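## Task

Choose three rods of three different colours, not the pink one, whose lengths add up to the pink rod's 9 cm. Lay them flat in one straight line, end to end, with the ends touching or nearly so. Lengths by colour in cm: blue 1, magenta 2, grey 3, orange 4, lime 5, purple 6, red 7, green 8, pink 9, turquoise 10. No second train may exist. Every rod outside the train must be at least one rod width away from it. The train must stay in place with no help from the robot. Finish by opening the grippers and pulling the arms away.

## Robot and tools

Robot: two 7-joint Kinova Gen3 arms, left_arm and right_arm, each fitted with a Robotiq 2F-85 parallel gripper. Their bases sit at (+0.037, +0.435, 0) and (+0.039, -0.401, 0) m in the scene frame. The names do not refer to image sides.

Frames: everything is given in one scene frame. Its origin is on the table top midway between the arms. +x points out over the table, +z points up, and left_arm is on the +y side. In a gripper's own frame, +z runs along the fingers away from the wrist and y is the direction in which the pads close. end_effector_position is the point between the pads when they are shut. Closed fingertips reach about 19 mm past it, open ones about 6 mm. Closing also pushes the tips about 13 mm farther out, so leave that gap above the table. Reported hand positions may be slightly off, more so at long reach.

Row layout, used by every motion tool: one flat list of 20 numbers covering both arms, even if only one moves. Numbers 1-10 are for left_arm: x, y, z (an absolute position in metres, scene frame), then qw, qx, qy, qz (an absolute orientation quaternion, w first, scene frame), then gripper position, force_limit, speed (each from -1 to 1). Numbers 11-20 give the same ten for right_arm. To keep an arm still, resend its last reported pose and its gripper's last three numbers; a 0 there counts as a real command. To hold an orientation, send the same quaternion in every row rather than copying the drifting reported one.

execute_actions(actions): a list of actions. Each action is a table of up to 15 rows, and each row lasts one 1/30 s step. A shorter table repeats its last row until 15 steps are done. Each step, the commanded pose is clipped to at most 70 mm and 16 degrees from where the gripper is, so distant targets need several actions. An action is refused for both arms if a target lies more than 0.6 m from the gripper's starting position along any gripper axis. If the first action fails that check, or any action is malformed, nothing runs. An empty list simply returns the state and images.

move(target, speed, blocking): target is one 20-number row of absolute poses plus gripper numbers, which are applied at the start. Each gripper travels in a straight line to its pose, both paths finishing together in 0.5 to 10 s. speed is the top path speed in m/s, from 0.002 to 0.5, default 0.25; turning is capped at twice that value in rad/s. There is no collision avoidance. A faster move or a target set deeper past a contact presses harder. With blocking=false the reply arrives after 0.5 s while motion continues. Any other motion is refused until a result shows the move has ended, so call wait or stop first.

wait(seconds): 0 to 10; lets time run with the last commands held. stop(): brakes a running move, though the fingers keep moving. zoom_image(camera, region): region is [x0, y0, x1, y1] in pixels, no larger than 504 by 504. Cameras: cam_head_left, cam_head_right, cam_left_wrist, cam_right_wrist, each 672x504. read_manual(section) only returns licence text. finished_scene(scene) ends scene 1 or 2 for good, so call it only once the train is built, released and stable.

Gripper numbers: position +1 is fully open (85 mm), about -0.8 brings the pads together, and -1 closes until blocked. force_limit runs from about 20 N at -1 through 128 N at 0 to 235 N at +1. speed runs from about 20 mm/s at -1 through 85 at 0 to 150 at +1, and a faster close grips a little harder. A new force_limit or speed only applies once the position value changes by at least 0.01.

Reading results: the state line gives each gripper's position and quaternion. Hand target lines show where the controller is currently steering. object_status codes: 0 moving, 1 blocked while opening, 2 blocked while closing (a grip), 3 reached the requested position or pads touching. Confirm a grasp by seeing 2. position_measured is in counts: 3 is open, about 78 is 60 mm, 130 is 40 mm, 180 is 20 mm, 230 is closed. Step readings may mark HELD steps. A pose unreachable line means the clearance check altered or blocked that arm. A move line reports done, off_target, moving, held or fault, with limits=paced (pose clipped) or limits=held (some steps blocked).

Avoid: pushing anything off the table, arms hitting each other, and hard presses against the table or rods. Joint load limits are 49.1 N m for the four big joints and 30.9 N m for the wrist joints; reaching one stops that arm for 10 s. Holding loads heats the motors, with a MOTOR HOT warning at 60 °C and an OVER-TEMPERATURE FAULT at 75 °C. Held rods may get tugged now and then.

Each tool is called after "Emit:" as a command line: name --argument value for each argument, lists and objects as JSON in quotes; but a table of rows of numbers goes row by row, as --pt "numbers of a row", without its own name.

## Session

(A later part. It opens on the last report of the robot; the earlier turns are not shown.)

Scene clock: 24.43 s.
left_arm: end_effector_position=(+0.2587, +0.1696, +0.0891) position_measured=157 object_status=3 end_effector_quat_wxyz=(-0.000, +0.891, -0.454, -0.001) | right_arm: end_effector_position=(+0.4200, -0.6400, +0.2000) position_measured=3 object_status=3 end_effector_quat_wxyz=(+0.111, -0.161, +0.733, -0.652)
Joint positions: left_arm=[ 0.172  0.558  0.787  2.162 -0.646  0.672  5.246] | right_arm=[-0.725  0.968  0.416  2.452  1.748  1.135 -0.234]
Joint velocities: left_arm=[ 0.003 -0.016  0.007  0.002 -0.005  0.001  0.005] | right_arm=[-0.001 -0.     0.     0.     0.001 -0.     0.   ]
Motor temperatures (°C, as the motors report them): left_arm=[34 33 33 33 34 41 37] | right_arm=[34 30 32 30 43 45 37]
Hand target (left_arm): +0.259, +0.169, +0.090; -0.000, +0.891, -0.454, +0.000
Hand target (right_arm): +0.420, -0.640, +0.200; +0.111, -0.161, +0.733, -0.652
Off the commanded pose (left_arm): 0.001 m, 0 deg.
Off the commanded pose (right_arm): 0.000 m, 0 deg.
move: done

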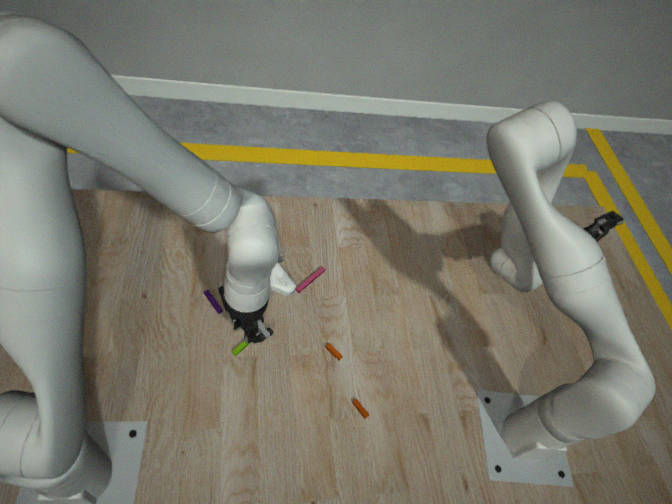

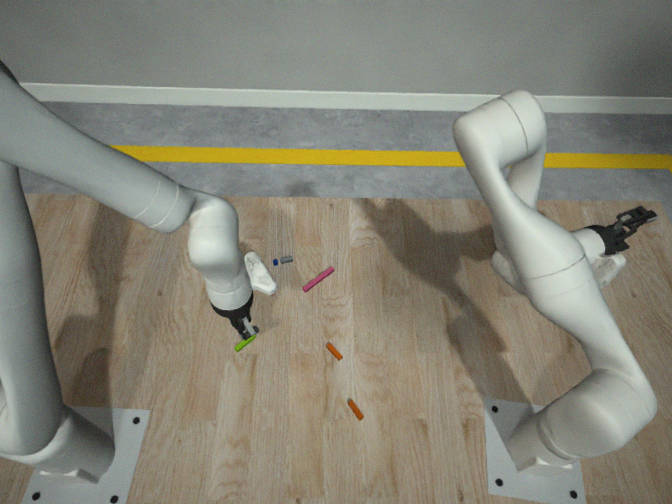

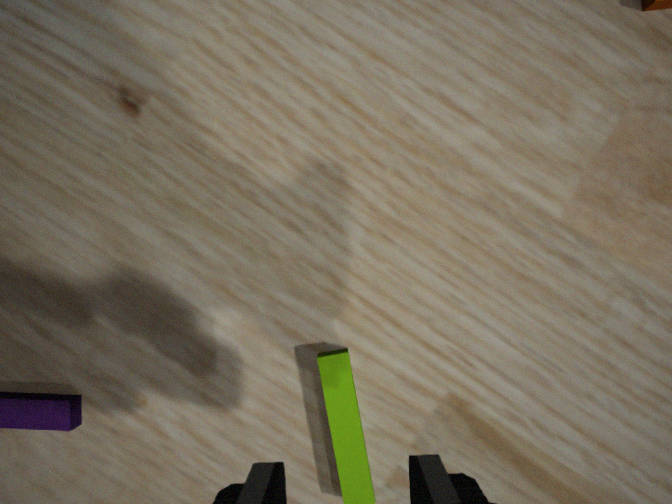

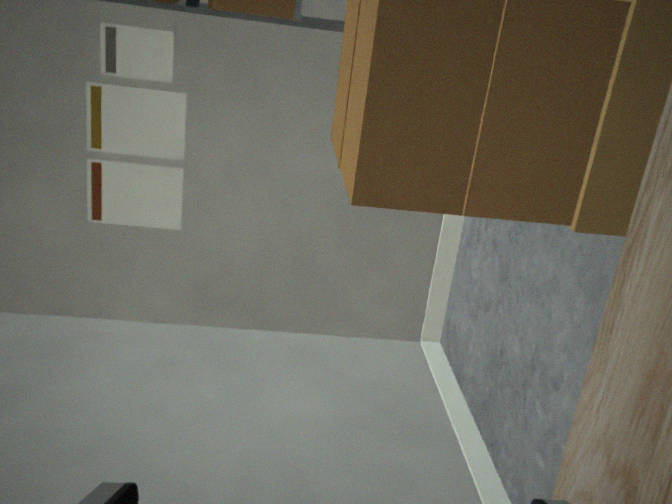

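Emit:
move --target '[0.259,0.1695,0.0228,0,0.917,-0.399,0,-0.22,-0.8,0.3, 0.42,-0.64,0.20,0.111,-0.161,0.733,-0.652,1,0,0]' --speed 0.12

Emit:
execute_actions --actions '[[[0.259,0.1695,0.0228,0,0.917,-0.399,0,-1,-0.8,-0.2, 0.42,-0.64,0.20,0.111,-0.161,0.733,-0.652,1,0,0]]]'

Scene clock: 27.33 s.
left_arm: end_effector_position=(+0.2597, +0.1696, +0.0229) position_measured=157 object_status=3 end_effector_quat_wxyz=(+0.000, +0.917, -0.398, +0.000) | right_arm: end_effector_position=(+0.4200, -0.6400, +0.2000) position_measured=3 object_status=3 end_effector_quat_wxyz=(+0.111, -0.161, +0.733, -0.652)
Joint positions: left_arm=[ 0.343  0.684  0.55   2.207 -0.83   0.465  5.518] | right_arm=[-0.725  0.968  0.416  2.452  1.748  1.135 -0.234]
Joint velocities: left_arm=[ 0.011  0.006  0.003  0.    -0.002  0.003  0.004] | right_arm=[-0.     0.001  0.001  0.    -0.     0.     0.   ]
Motor temperatures (°C, as the motors report them): left_arm=[34 33 33 33 34 41 37] | right_arm=[34 30 32 30 43 45 37]
Hand target (left_arm): +0.259, +0.169, +0.023; -0.000, +0.917, -0.399, +0.000
Hand target (right_arm): +0.420, -0.640, +0.200; +0.111, -0.161, +0.733, -0.652
Off the commanded pose (left_arm): 0.001 m, 0 deg.
Off the commanded pose (right_arm): 0.000 m, 0 deg.
move: done

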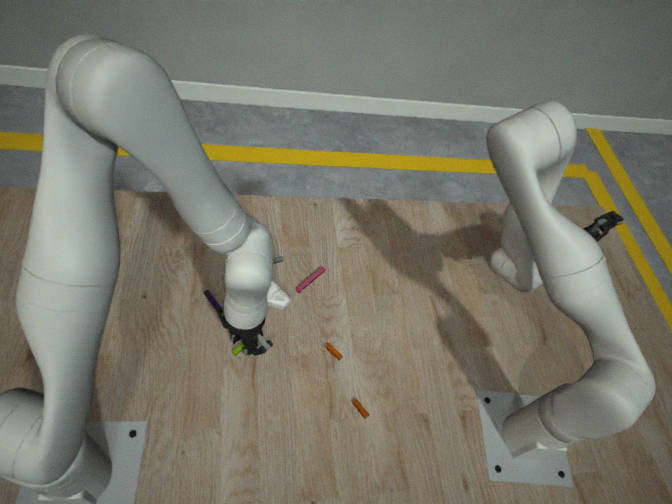

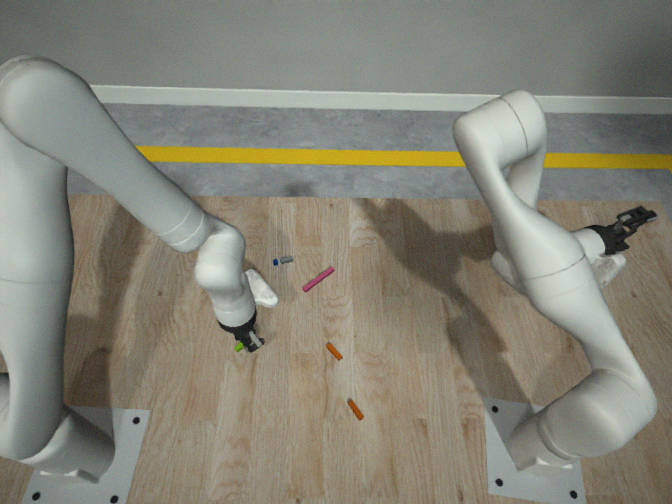

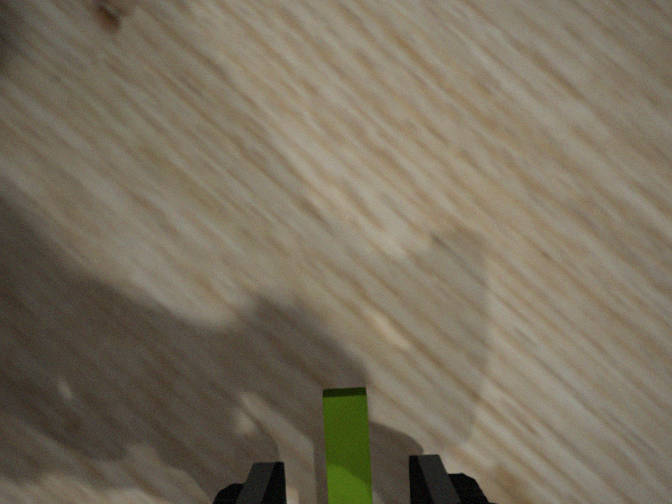

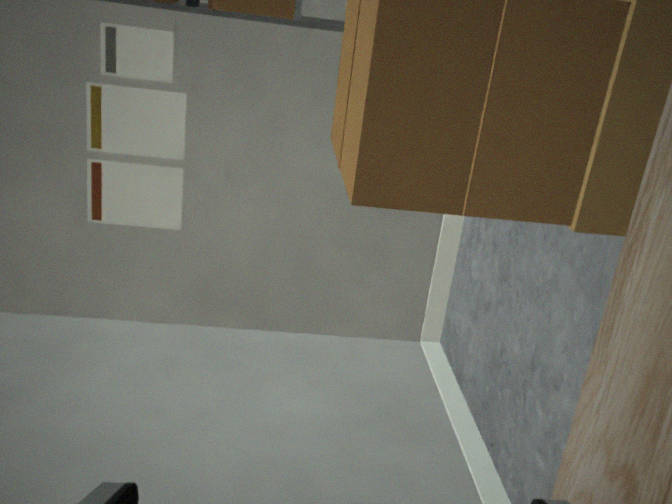

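Scene clock: 27.83 s.
left_arm: end_effector_position=(+0.2590, +0.1695, +0.0229) position_measured=207 object_status=0 end_effector_quat_wxyz=(+0.000, +0.917, -0.399, +0.000) | right_arm: end_effector_position=(+0.4200, -0.6400, +0.2000) position_measured=3 object_status=3 end_effector_quat_wxyz=(+0.111, -0.161, +0.733, -0.652)
Joint positions: left_arm=[ 0.344  0.684  0.551  2.207 -0.83   0.465  5.519] | right_arm=[-0.725  0.968  0.416  2.452  1.748  1.135 -0.234]
Joint velocities: left_arm=[-0.    -0.    -0.001  0.    -0.     0.001  0.   ] | right_arm=[-0.     0.    -0.002  0.    -0.001 -0.    -0.   ]
Motor temperatures (°C, as the motors report them): left_arm=[34 33 33 33 34 41 37] | right_arm=[34 30 32 30 43 45 37]
Hand target (left_arm): +0.259, +0.169, +0.023; -0.000, +0.917, -0.399, +0.000
Hand target (right_arm): +0.420, -0.640, +0.200; +0.111, -0.161, +0.733, -0.652
Off the commanded pose (left_arm): 0.000 m, 0 deg.
Off the commanded pose (right_arm): 0.000 m, 0 deg.
Step readings (end_effector_position):
0: left_arm (+0.2597, +0.1696, +0.0229) | right_arm (+0.4200, -0.6400, +0.2000)
1: left_arm (+0.2595, +0.1696, +0.0229) | right_arm (+0.4200, -0.6400, +0.2000)
2: left_arm (+0.2593, +0.1696, +0.0229) | right_arm (+0.4200, -0.6400, +0.2000)
4: left_arm (+0.2591, +0.1695, +0.0228) | right_arm (+0.4200, -0.6400, +0.2000)
8: left_arm (+0.2590, +0.1695, +0.0228) | right_arm (+0.4200, -0.6400, +0.2000)
15: end_effector_position above

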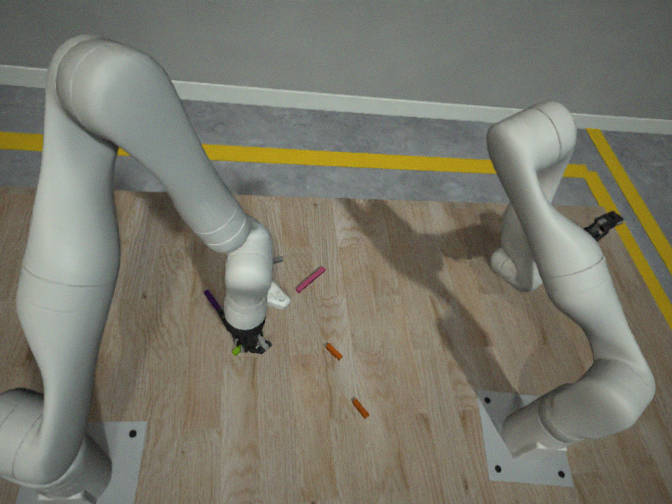

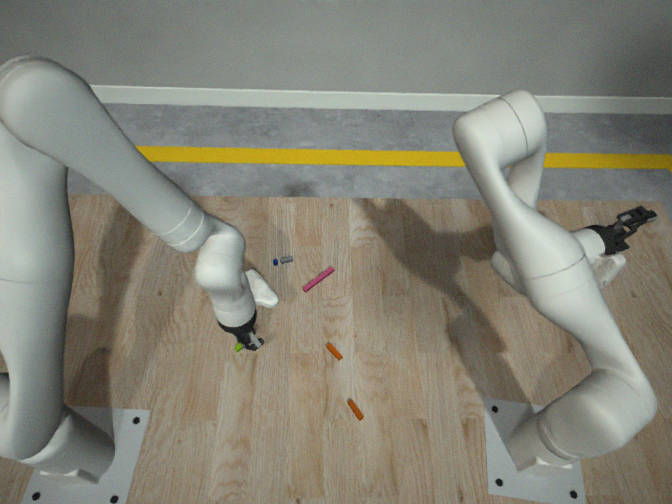

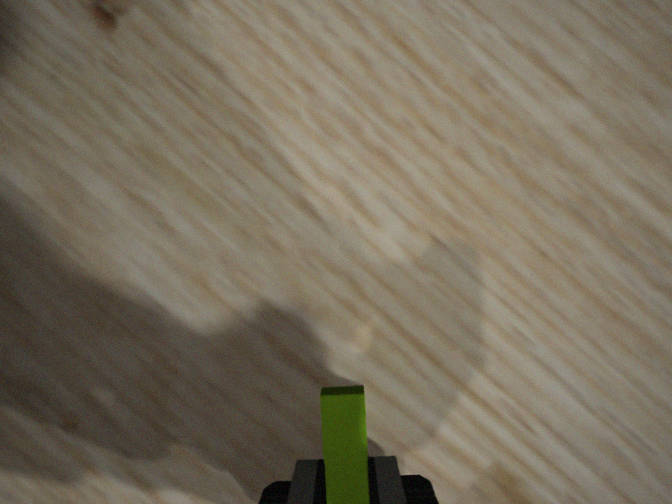

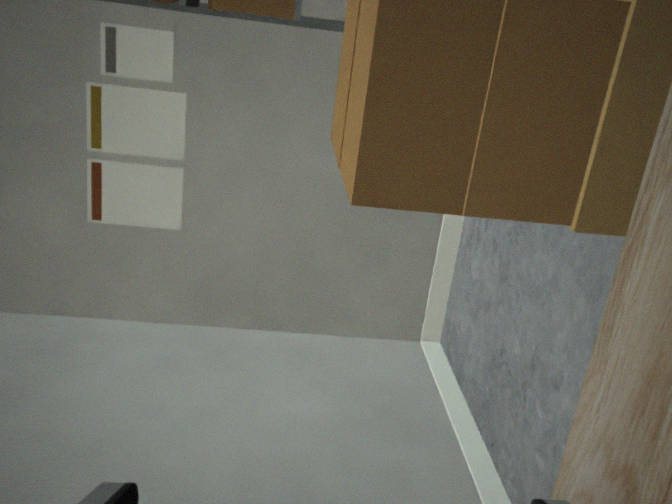

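Emit:
move --target '[0.4541,0.1500,0.05,0,0.796,-0.605,0,-1,-0.8,-0.2, 0.42,-0.64,0.20,0.111,-0.161,0.733,-0.652,1,0,0]' --speed 0.3

Emit:
move --target '[0.4541,0.1500,0.0238,0,0.796,-0.605,0,-1,-0.8,-0.2, 0.42,-0.64,0.20,0.111,-0.161,0.733,-0.652,1,0,0]' --speed 0.08

Scene clock: 29.77 s.
left_arm: end_effector_position=(+0.4541, +0.1506, +0.0510) position_measured=207 object_status=2 end_effector_quat_wxyz=(-0.000, +0.796, -0.605, +0.000) | right_arm: end_effector_position=(+0.4200, -0.6400, +0.2000) position_measured=3 object_status=3 end_effector_quat_wxyz=(+0.111, -0.161, +0.733, -0.652)
Joint positions: left_arm=[ 0.022  0.913  0.806  1.65  -0.79   0.934  4.607] | right_arm=[-0.725  0.968  0.416  2.452  1.748  1.135 -0.234]
Joint velocities: left_arm=[-0.001  0.012 -0.004 -0.004  0.005 -0.001 -0.003] | right_arm=[ 0.001 -0.     0.     0.     0.    -0.    -0.   ]
Motor temperatures (°C, as the motors report them): left_arm=[34 33 33 33 34 41 37] | right_arm=[34 30 32 30 43 45 37]
Hand target (left_arm): +0.454, +0.151, +0.050; +0.000, +0.796, -0.605, -0.000
Hand target (right_arm): +0.420, -0.640, +0.200; +0.111, -0.161, +0.733, -0.652
Off the commanded pose (left_arm): 0.001 m, 0 deg.
Off the commanded pose (right_arm): 0.000 m, 0 deg.
move: done

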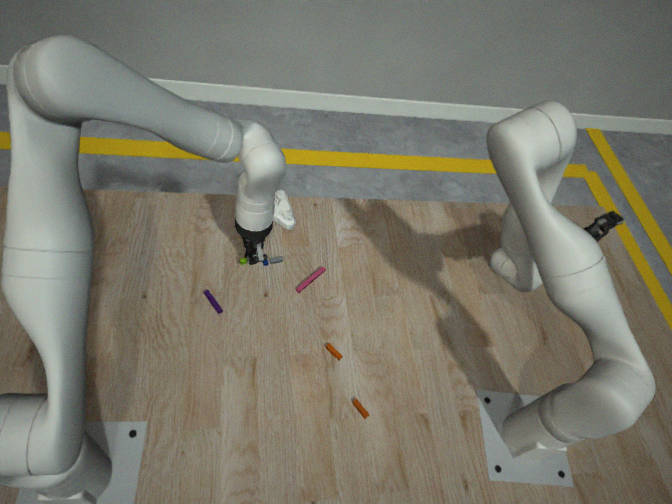

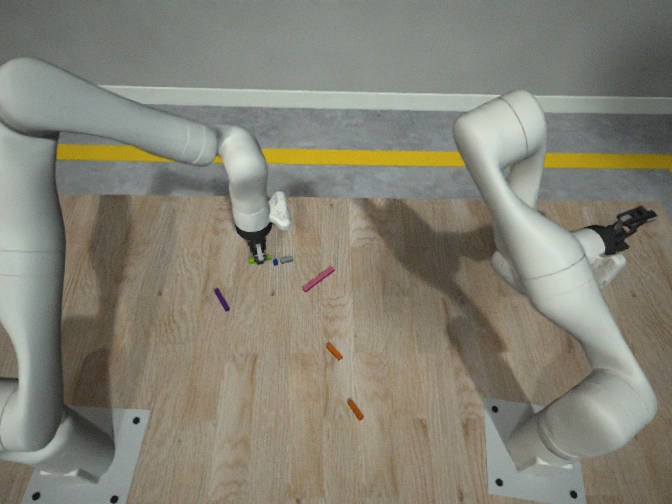

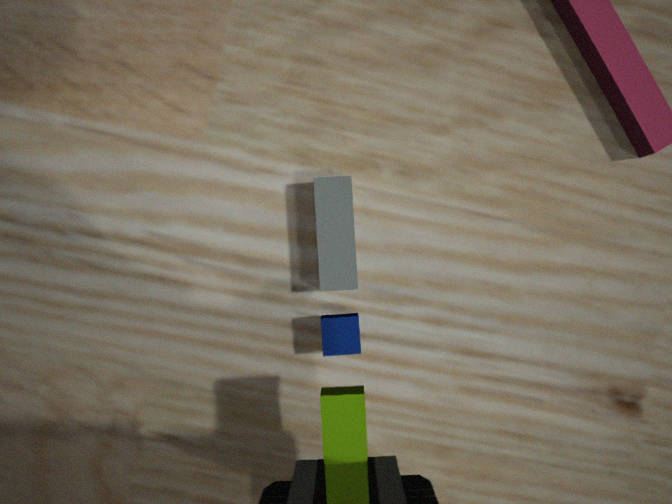

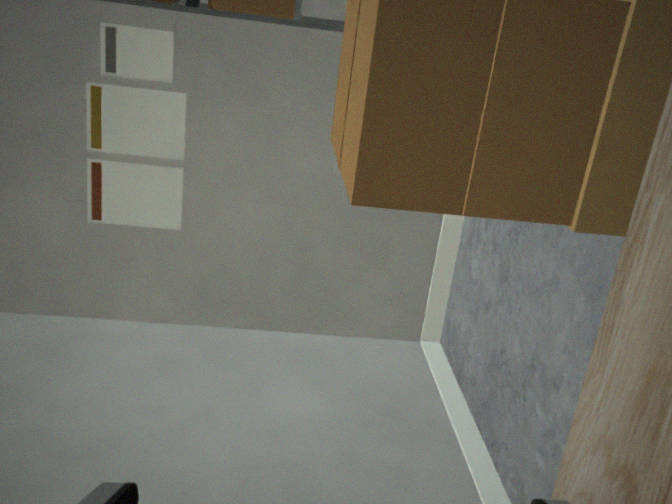

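Scene clock: 30.50 s.
left_arm: end_effector_position=(+0.4543, +0.1501, +0.0239) position_measured=207 object_status=2 end_effector_quat_wxyz=(-0.000, +0.796, -0.605, +0.000) | right_arm: end_effector_position=(+0.4200, -0.6400, +0.2000) position_measured=3 object_status=3 end_effector_quat_wxyz=(+0.111, -0.161, +0.733, -0.652)
Joint positions: left_arm=[ 0.041  0.956  0.77   1.66  -0.828  0.882  4.634] | right_arm=[-0.725  0.968  0.416  2.452  1.748  1.135 -0.234]
Joint velocities: left_arm=[ 0.001  0.001  0.001 -0.    -0.    -0.001 -0.   ] | right_arm=[ 0.001  0.001  0.001 -0.001  0.001  0.    -0.   ]
Motor temperatures (°C, as the motors report them): left_arm=[34 33 33 33 34 41 37] | right_arm=[34 30 32 30 43 45 37]
Hand target (left_arm): +0.454, +0.150, +0.024; -0.000, +0.796, -0.605, +0.000
Hand target (right_arm): +0.420, -0.640, +0.200; +0.111, -0.161, +0.733, -0.652
Off the commanded pose (left_arm): 0.000 m, 0 deg.
Off the commanded pose (right_arm): 0.000 m, 0 deg.
move: done

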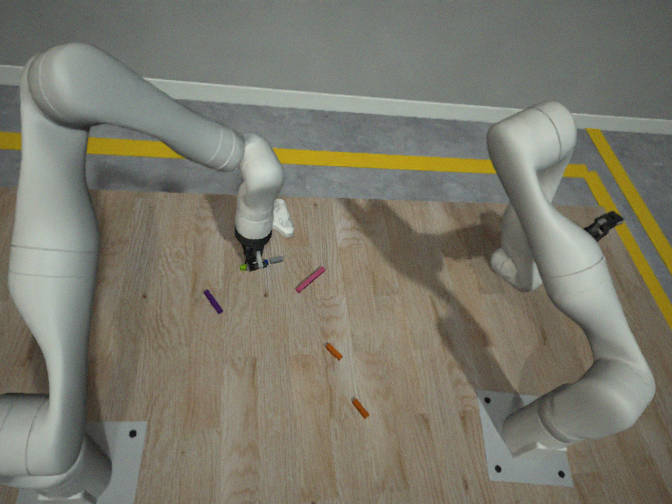

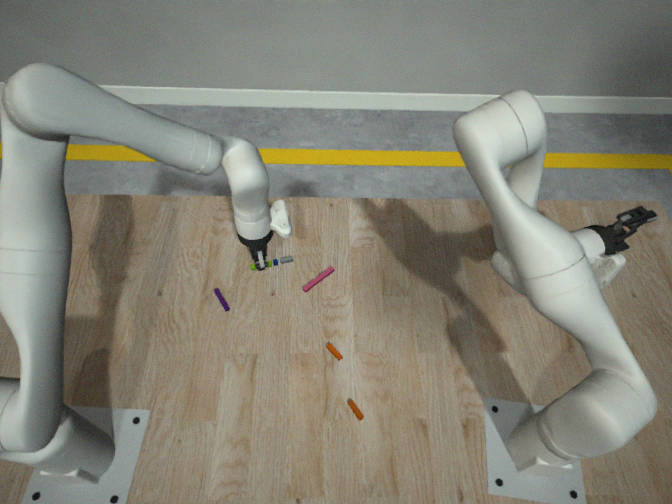

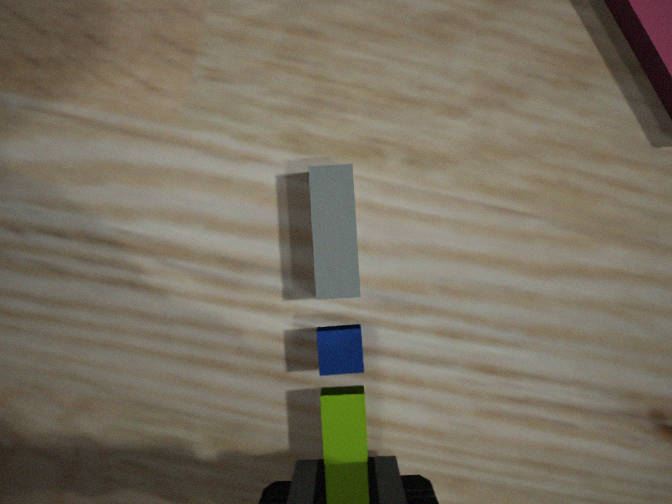

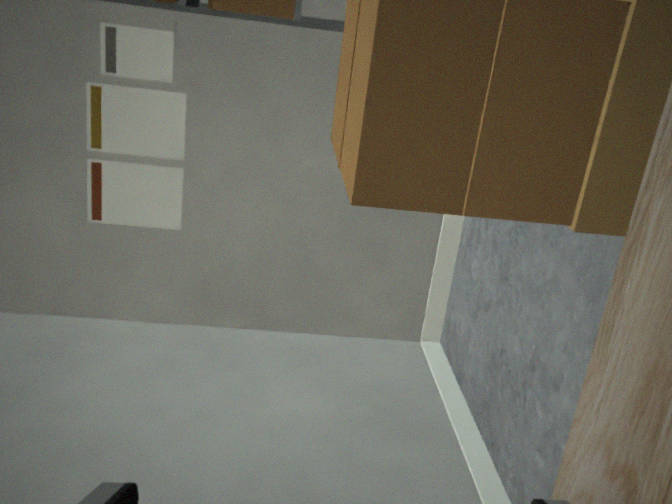

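Emit:
move --target '[0.4574,0.1381,0.0233,0,0.796,-0.605,0,-1,-0.8,-0.2, 0.42,-0.64,0.20,0.111,-0.161,0.733,-0.652,1,0,0]' --speed 0.02

Scene clock: 34.37 s.
left_arm: end_effector_position=(+0.4577, +0.1383, +0.0238) position_measured=207 object_status=2 end_effector_quat_wxyz=(-0.000, +0.796, -0.605, +0.000) | right_arm: end_effector_position=(+0.4200, -0.6400, +0.2000) position_measured=3 object_status=3 end_effector_quat_wxyz=(+0.111, -0.161, +0.733, -0.652)
Joint positions: left_arm=[ 0.064  0.97   0.771  1.624 -0.824  0.901  4.635] | right_arm=[-0.725  0.968  0.416  2.452  1.748  1.135 -0.234]
Joint velocities: left_arm=[ 0.002  0.    -0.002 -0.001 -0.001  0.     0.   ] | right_arm=[-0.    -0.001  0.002  0.001  0.     0.     0.   ]
Motor temperatures (°C, as the motors report them): left_arm=[34 33 33 33 34 41 37] | right_arm=[34 30 32 30 43 45 37]
Hand target (left_arm): +0.457, +0.138, +0.023; +0.000, +0.796, -0.605, -0.000
Hand target (right_arm): +0.420, -0.640, +0.200; +0.111, -0.161, +0.733, -0.652
Off the commanded pose (left_arm): 0.001 m, 0 deg.
Off the commanded pose (right_arm): 0.000 m, 0 deg.
move: done

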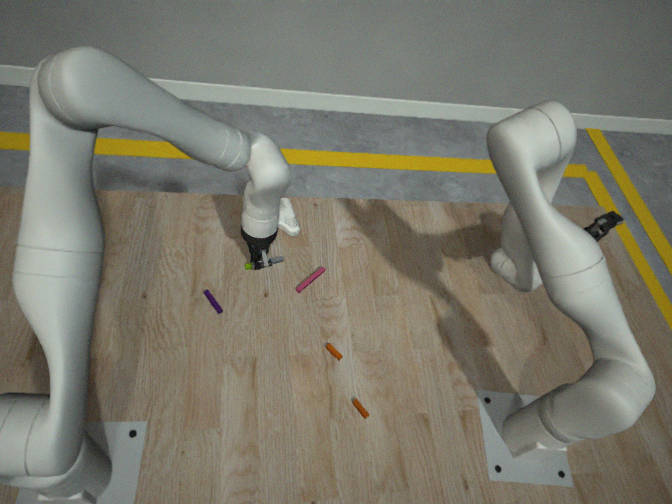

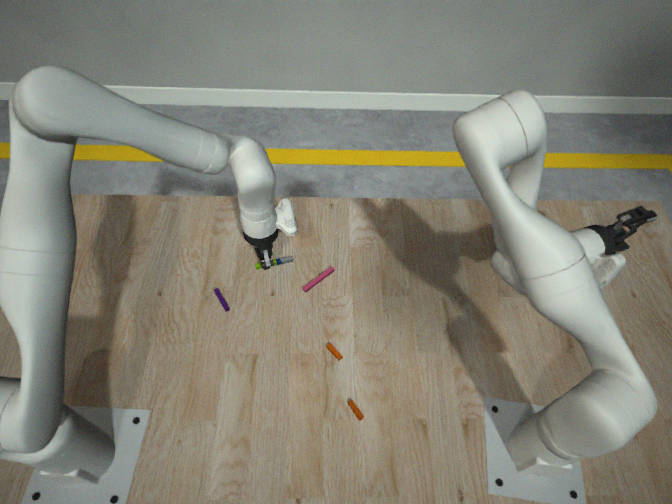

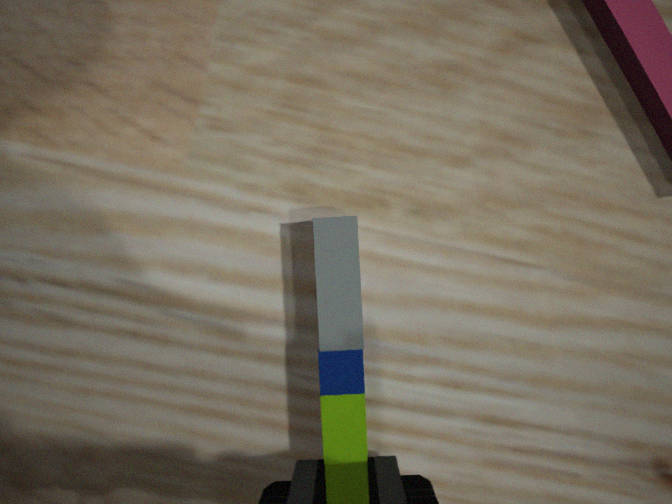

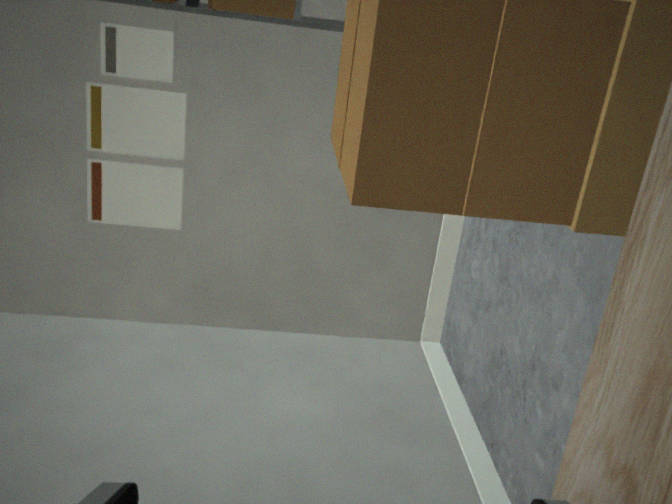

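Aligned. Release, lift, and retreat.

Emit:
execute_actions --actions '[[[0.4575,0.1382,0.0238,0,0.796,-0.605,0,-0.22,-0.8,0, 0.42,-0.64,0.20,0.111,-0.161,0.733,-0.652,1,0,0]]]'

Emit:
move --target '[0.45,0.15,0.20,0,0.796,-0.605,0,-0.22,-0.8,0, 0.42,-0.64,0.20,0.111,-0.161,0.733,-0.652,1,0,0]' --speed 0.3

Scene clock: 35.37 s.
left_arm: end_effector_position=(+0.4575, +0.1382, +0.0238) position_measured=157 object_status=0 end_effector_quat_wxyz=(-0.000, +0.796, -0.605, +0.000) | right_arm: end_effector_position=(+0.4200, -0.6400, +0.2000) position_measured=3 object_status=3 end_effector_quat_wxyz=(+0.111, -0.161, +0.733, -0.652)
Joint positions: left_arm=[ 0.064  0.97   0.772  1.624 -0.823  0.902  4.634] | right_arm=[-0.725  0.968  0.416  2.452  1.748  1.135 -0.234]
Joint velocities: left_arm=[-0.002  0.001 -0.    -0.    -0.    -0.     0.   ] | right_arm=[ 0.001  0.001 -0.     0.    -0.001  0.    -0.001]
Motor temperatures (°C, as the motors report them): left_arm=[34 33 33 33 34 41 37] | right_arm=[34 30 32 30 43 45 37]
Hand target (left_arm): +0.457, +0.138, +0.024; +0.000, +0.796, -0.605, -0.000
Hand target (right_arm): +0.420, -0.640, +0.200; +0.111, -0.161, +0.733, -0.652
Off the commanded pose (left_arm): 0.000 m, 0 deg.
Off the commanded pose (right_arm): 0.000 m, 0 deg.
Step readings (end_effector_position):
0: left_arm (+0.4577, +0.1383, +0.0238) | right_arm (+0.4200, -0.6400, +0.2000)
1: left_arm (+0.4578, +0.1384, +0.0239) | right_arm (+0.4200, -0.6400, +0.2000)
2: left_arm (+0.4578, +0.1384, +0.0240) | right_arm (+0.4200, -0.6400, +0.2000)
4: left_arm (+0.4576, +0.1382, +0.0240) | right_arm (+0.4200, -0.6400, +0.2000)
8: left_arm (+0.4575, +0.1382, +0.0238) | right_arm (+0.4200, -0.6400, +0.2000)
15: end_effector_position above

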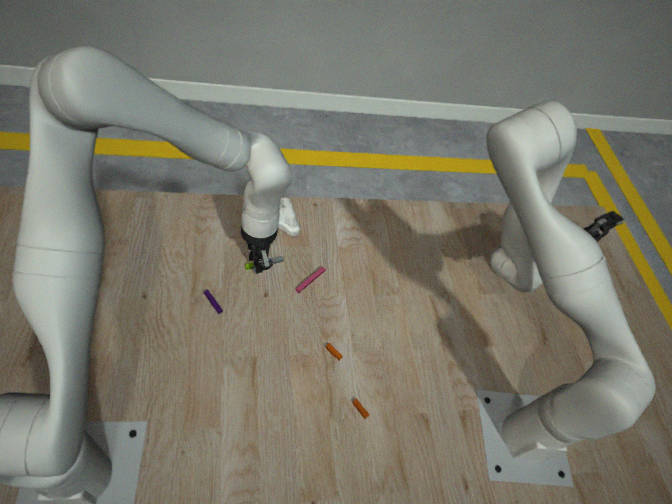

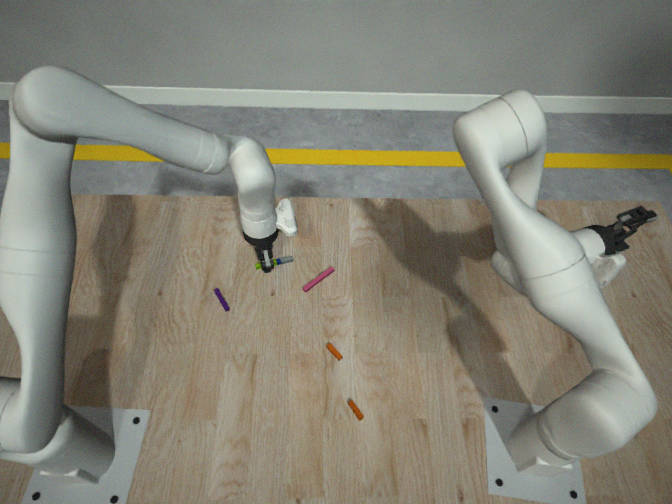

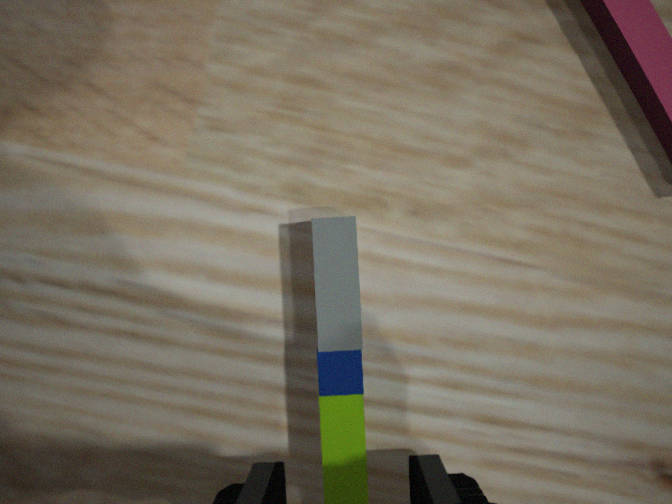

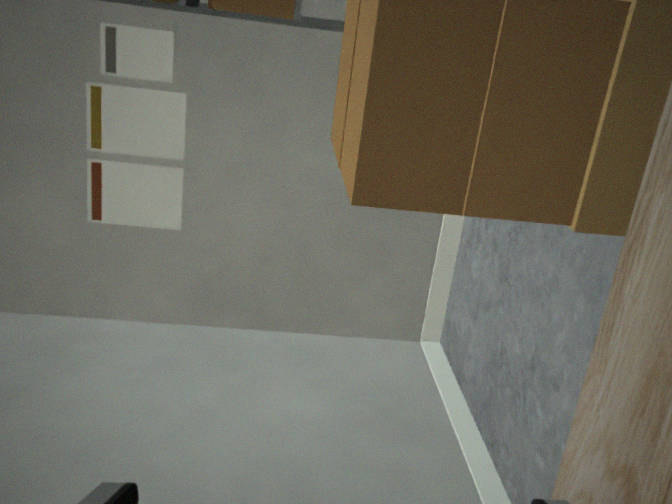

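Scene clock: 36.43 s.
left_arm: end_effector_position=(+0.4494, +0.1499, +0.1999) position_measured=157 object_status=3 end_effector_quat_wxyz=(+0.000, +0.796, -0.605, -0.000) | right_arm: end_effector_position=(+0.4200, -0.6400, +0.2000) position_measured=3 object_status=3 end_effector_quat_wxyz=(+0.111, -0.161, +0.733, -0.652)
Joint positions: left_arm=[-0.042  0.709  0.954  1.494 -0.594  1.248  4.466] | right_arm=[-0.725  0.968  0.416  2.452  1.748  1.135 -0.234]
Joint velocities: left_arm=[-0.003 -0.003 -0.001 -0.     0.001  0.002 -0.   ] | right_arm=[ 0.  0.  0. -0. -0. -0.  0.]
Motor temperatures (°C, as the motors report them): left_arm=[34 33 33 33 34 41 37] | right_arm=[34 30 32 30 43 45 37]
Hand target (left_arm): +0.449, +0.150, +0.200; +0.000, +0.796, -0.605, -0.000
Hand target (right_arm): +0.420, -0.640, +0.200; +0.111, -0.161, +0.733, -0.652
Off the commanded pose (left_arm): 0.001 m, 0 deg.
Off the commanded pose (right_arm): 0.000 m, 0 deg.
move: done

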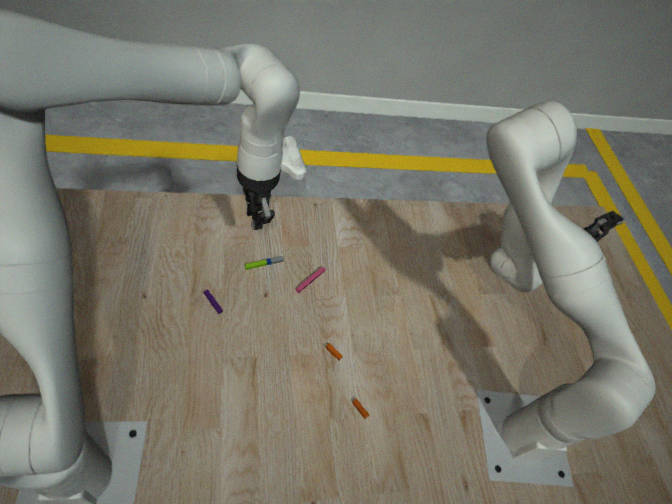

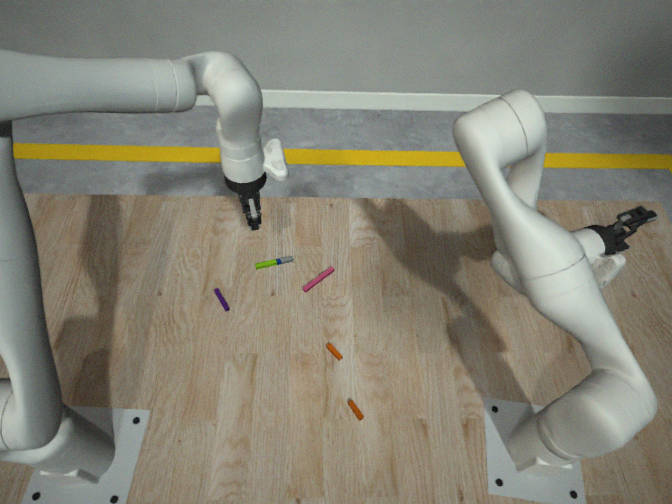

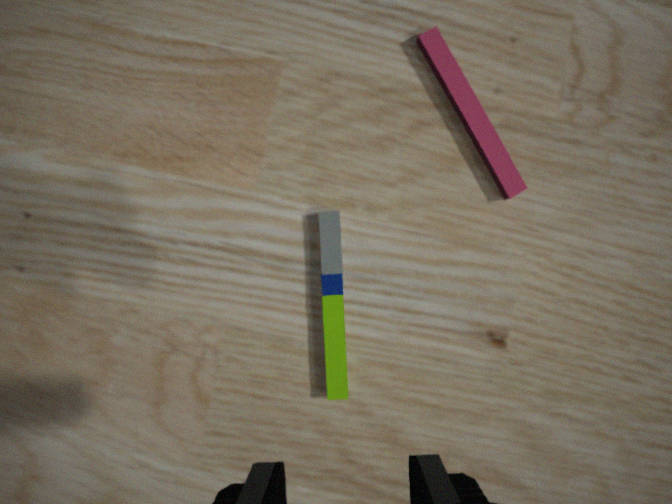

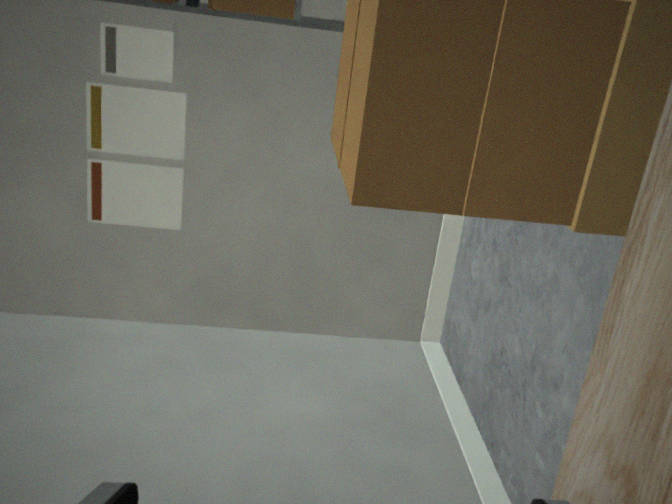

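Emit:
finished_scene --scene 1

The scene is finished: the task was done.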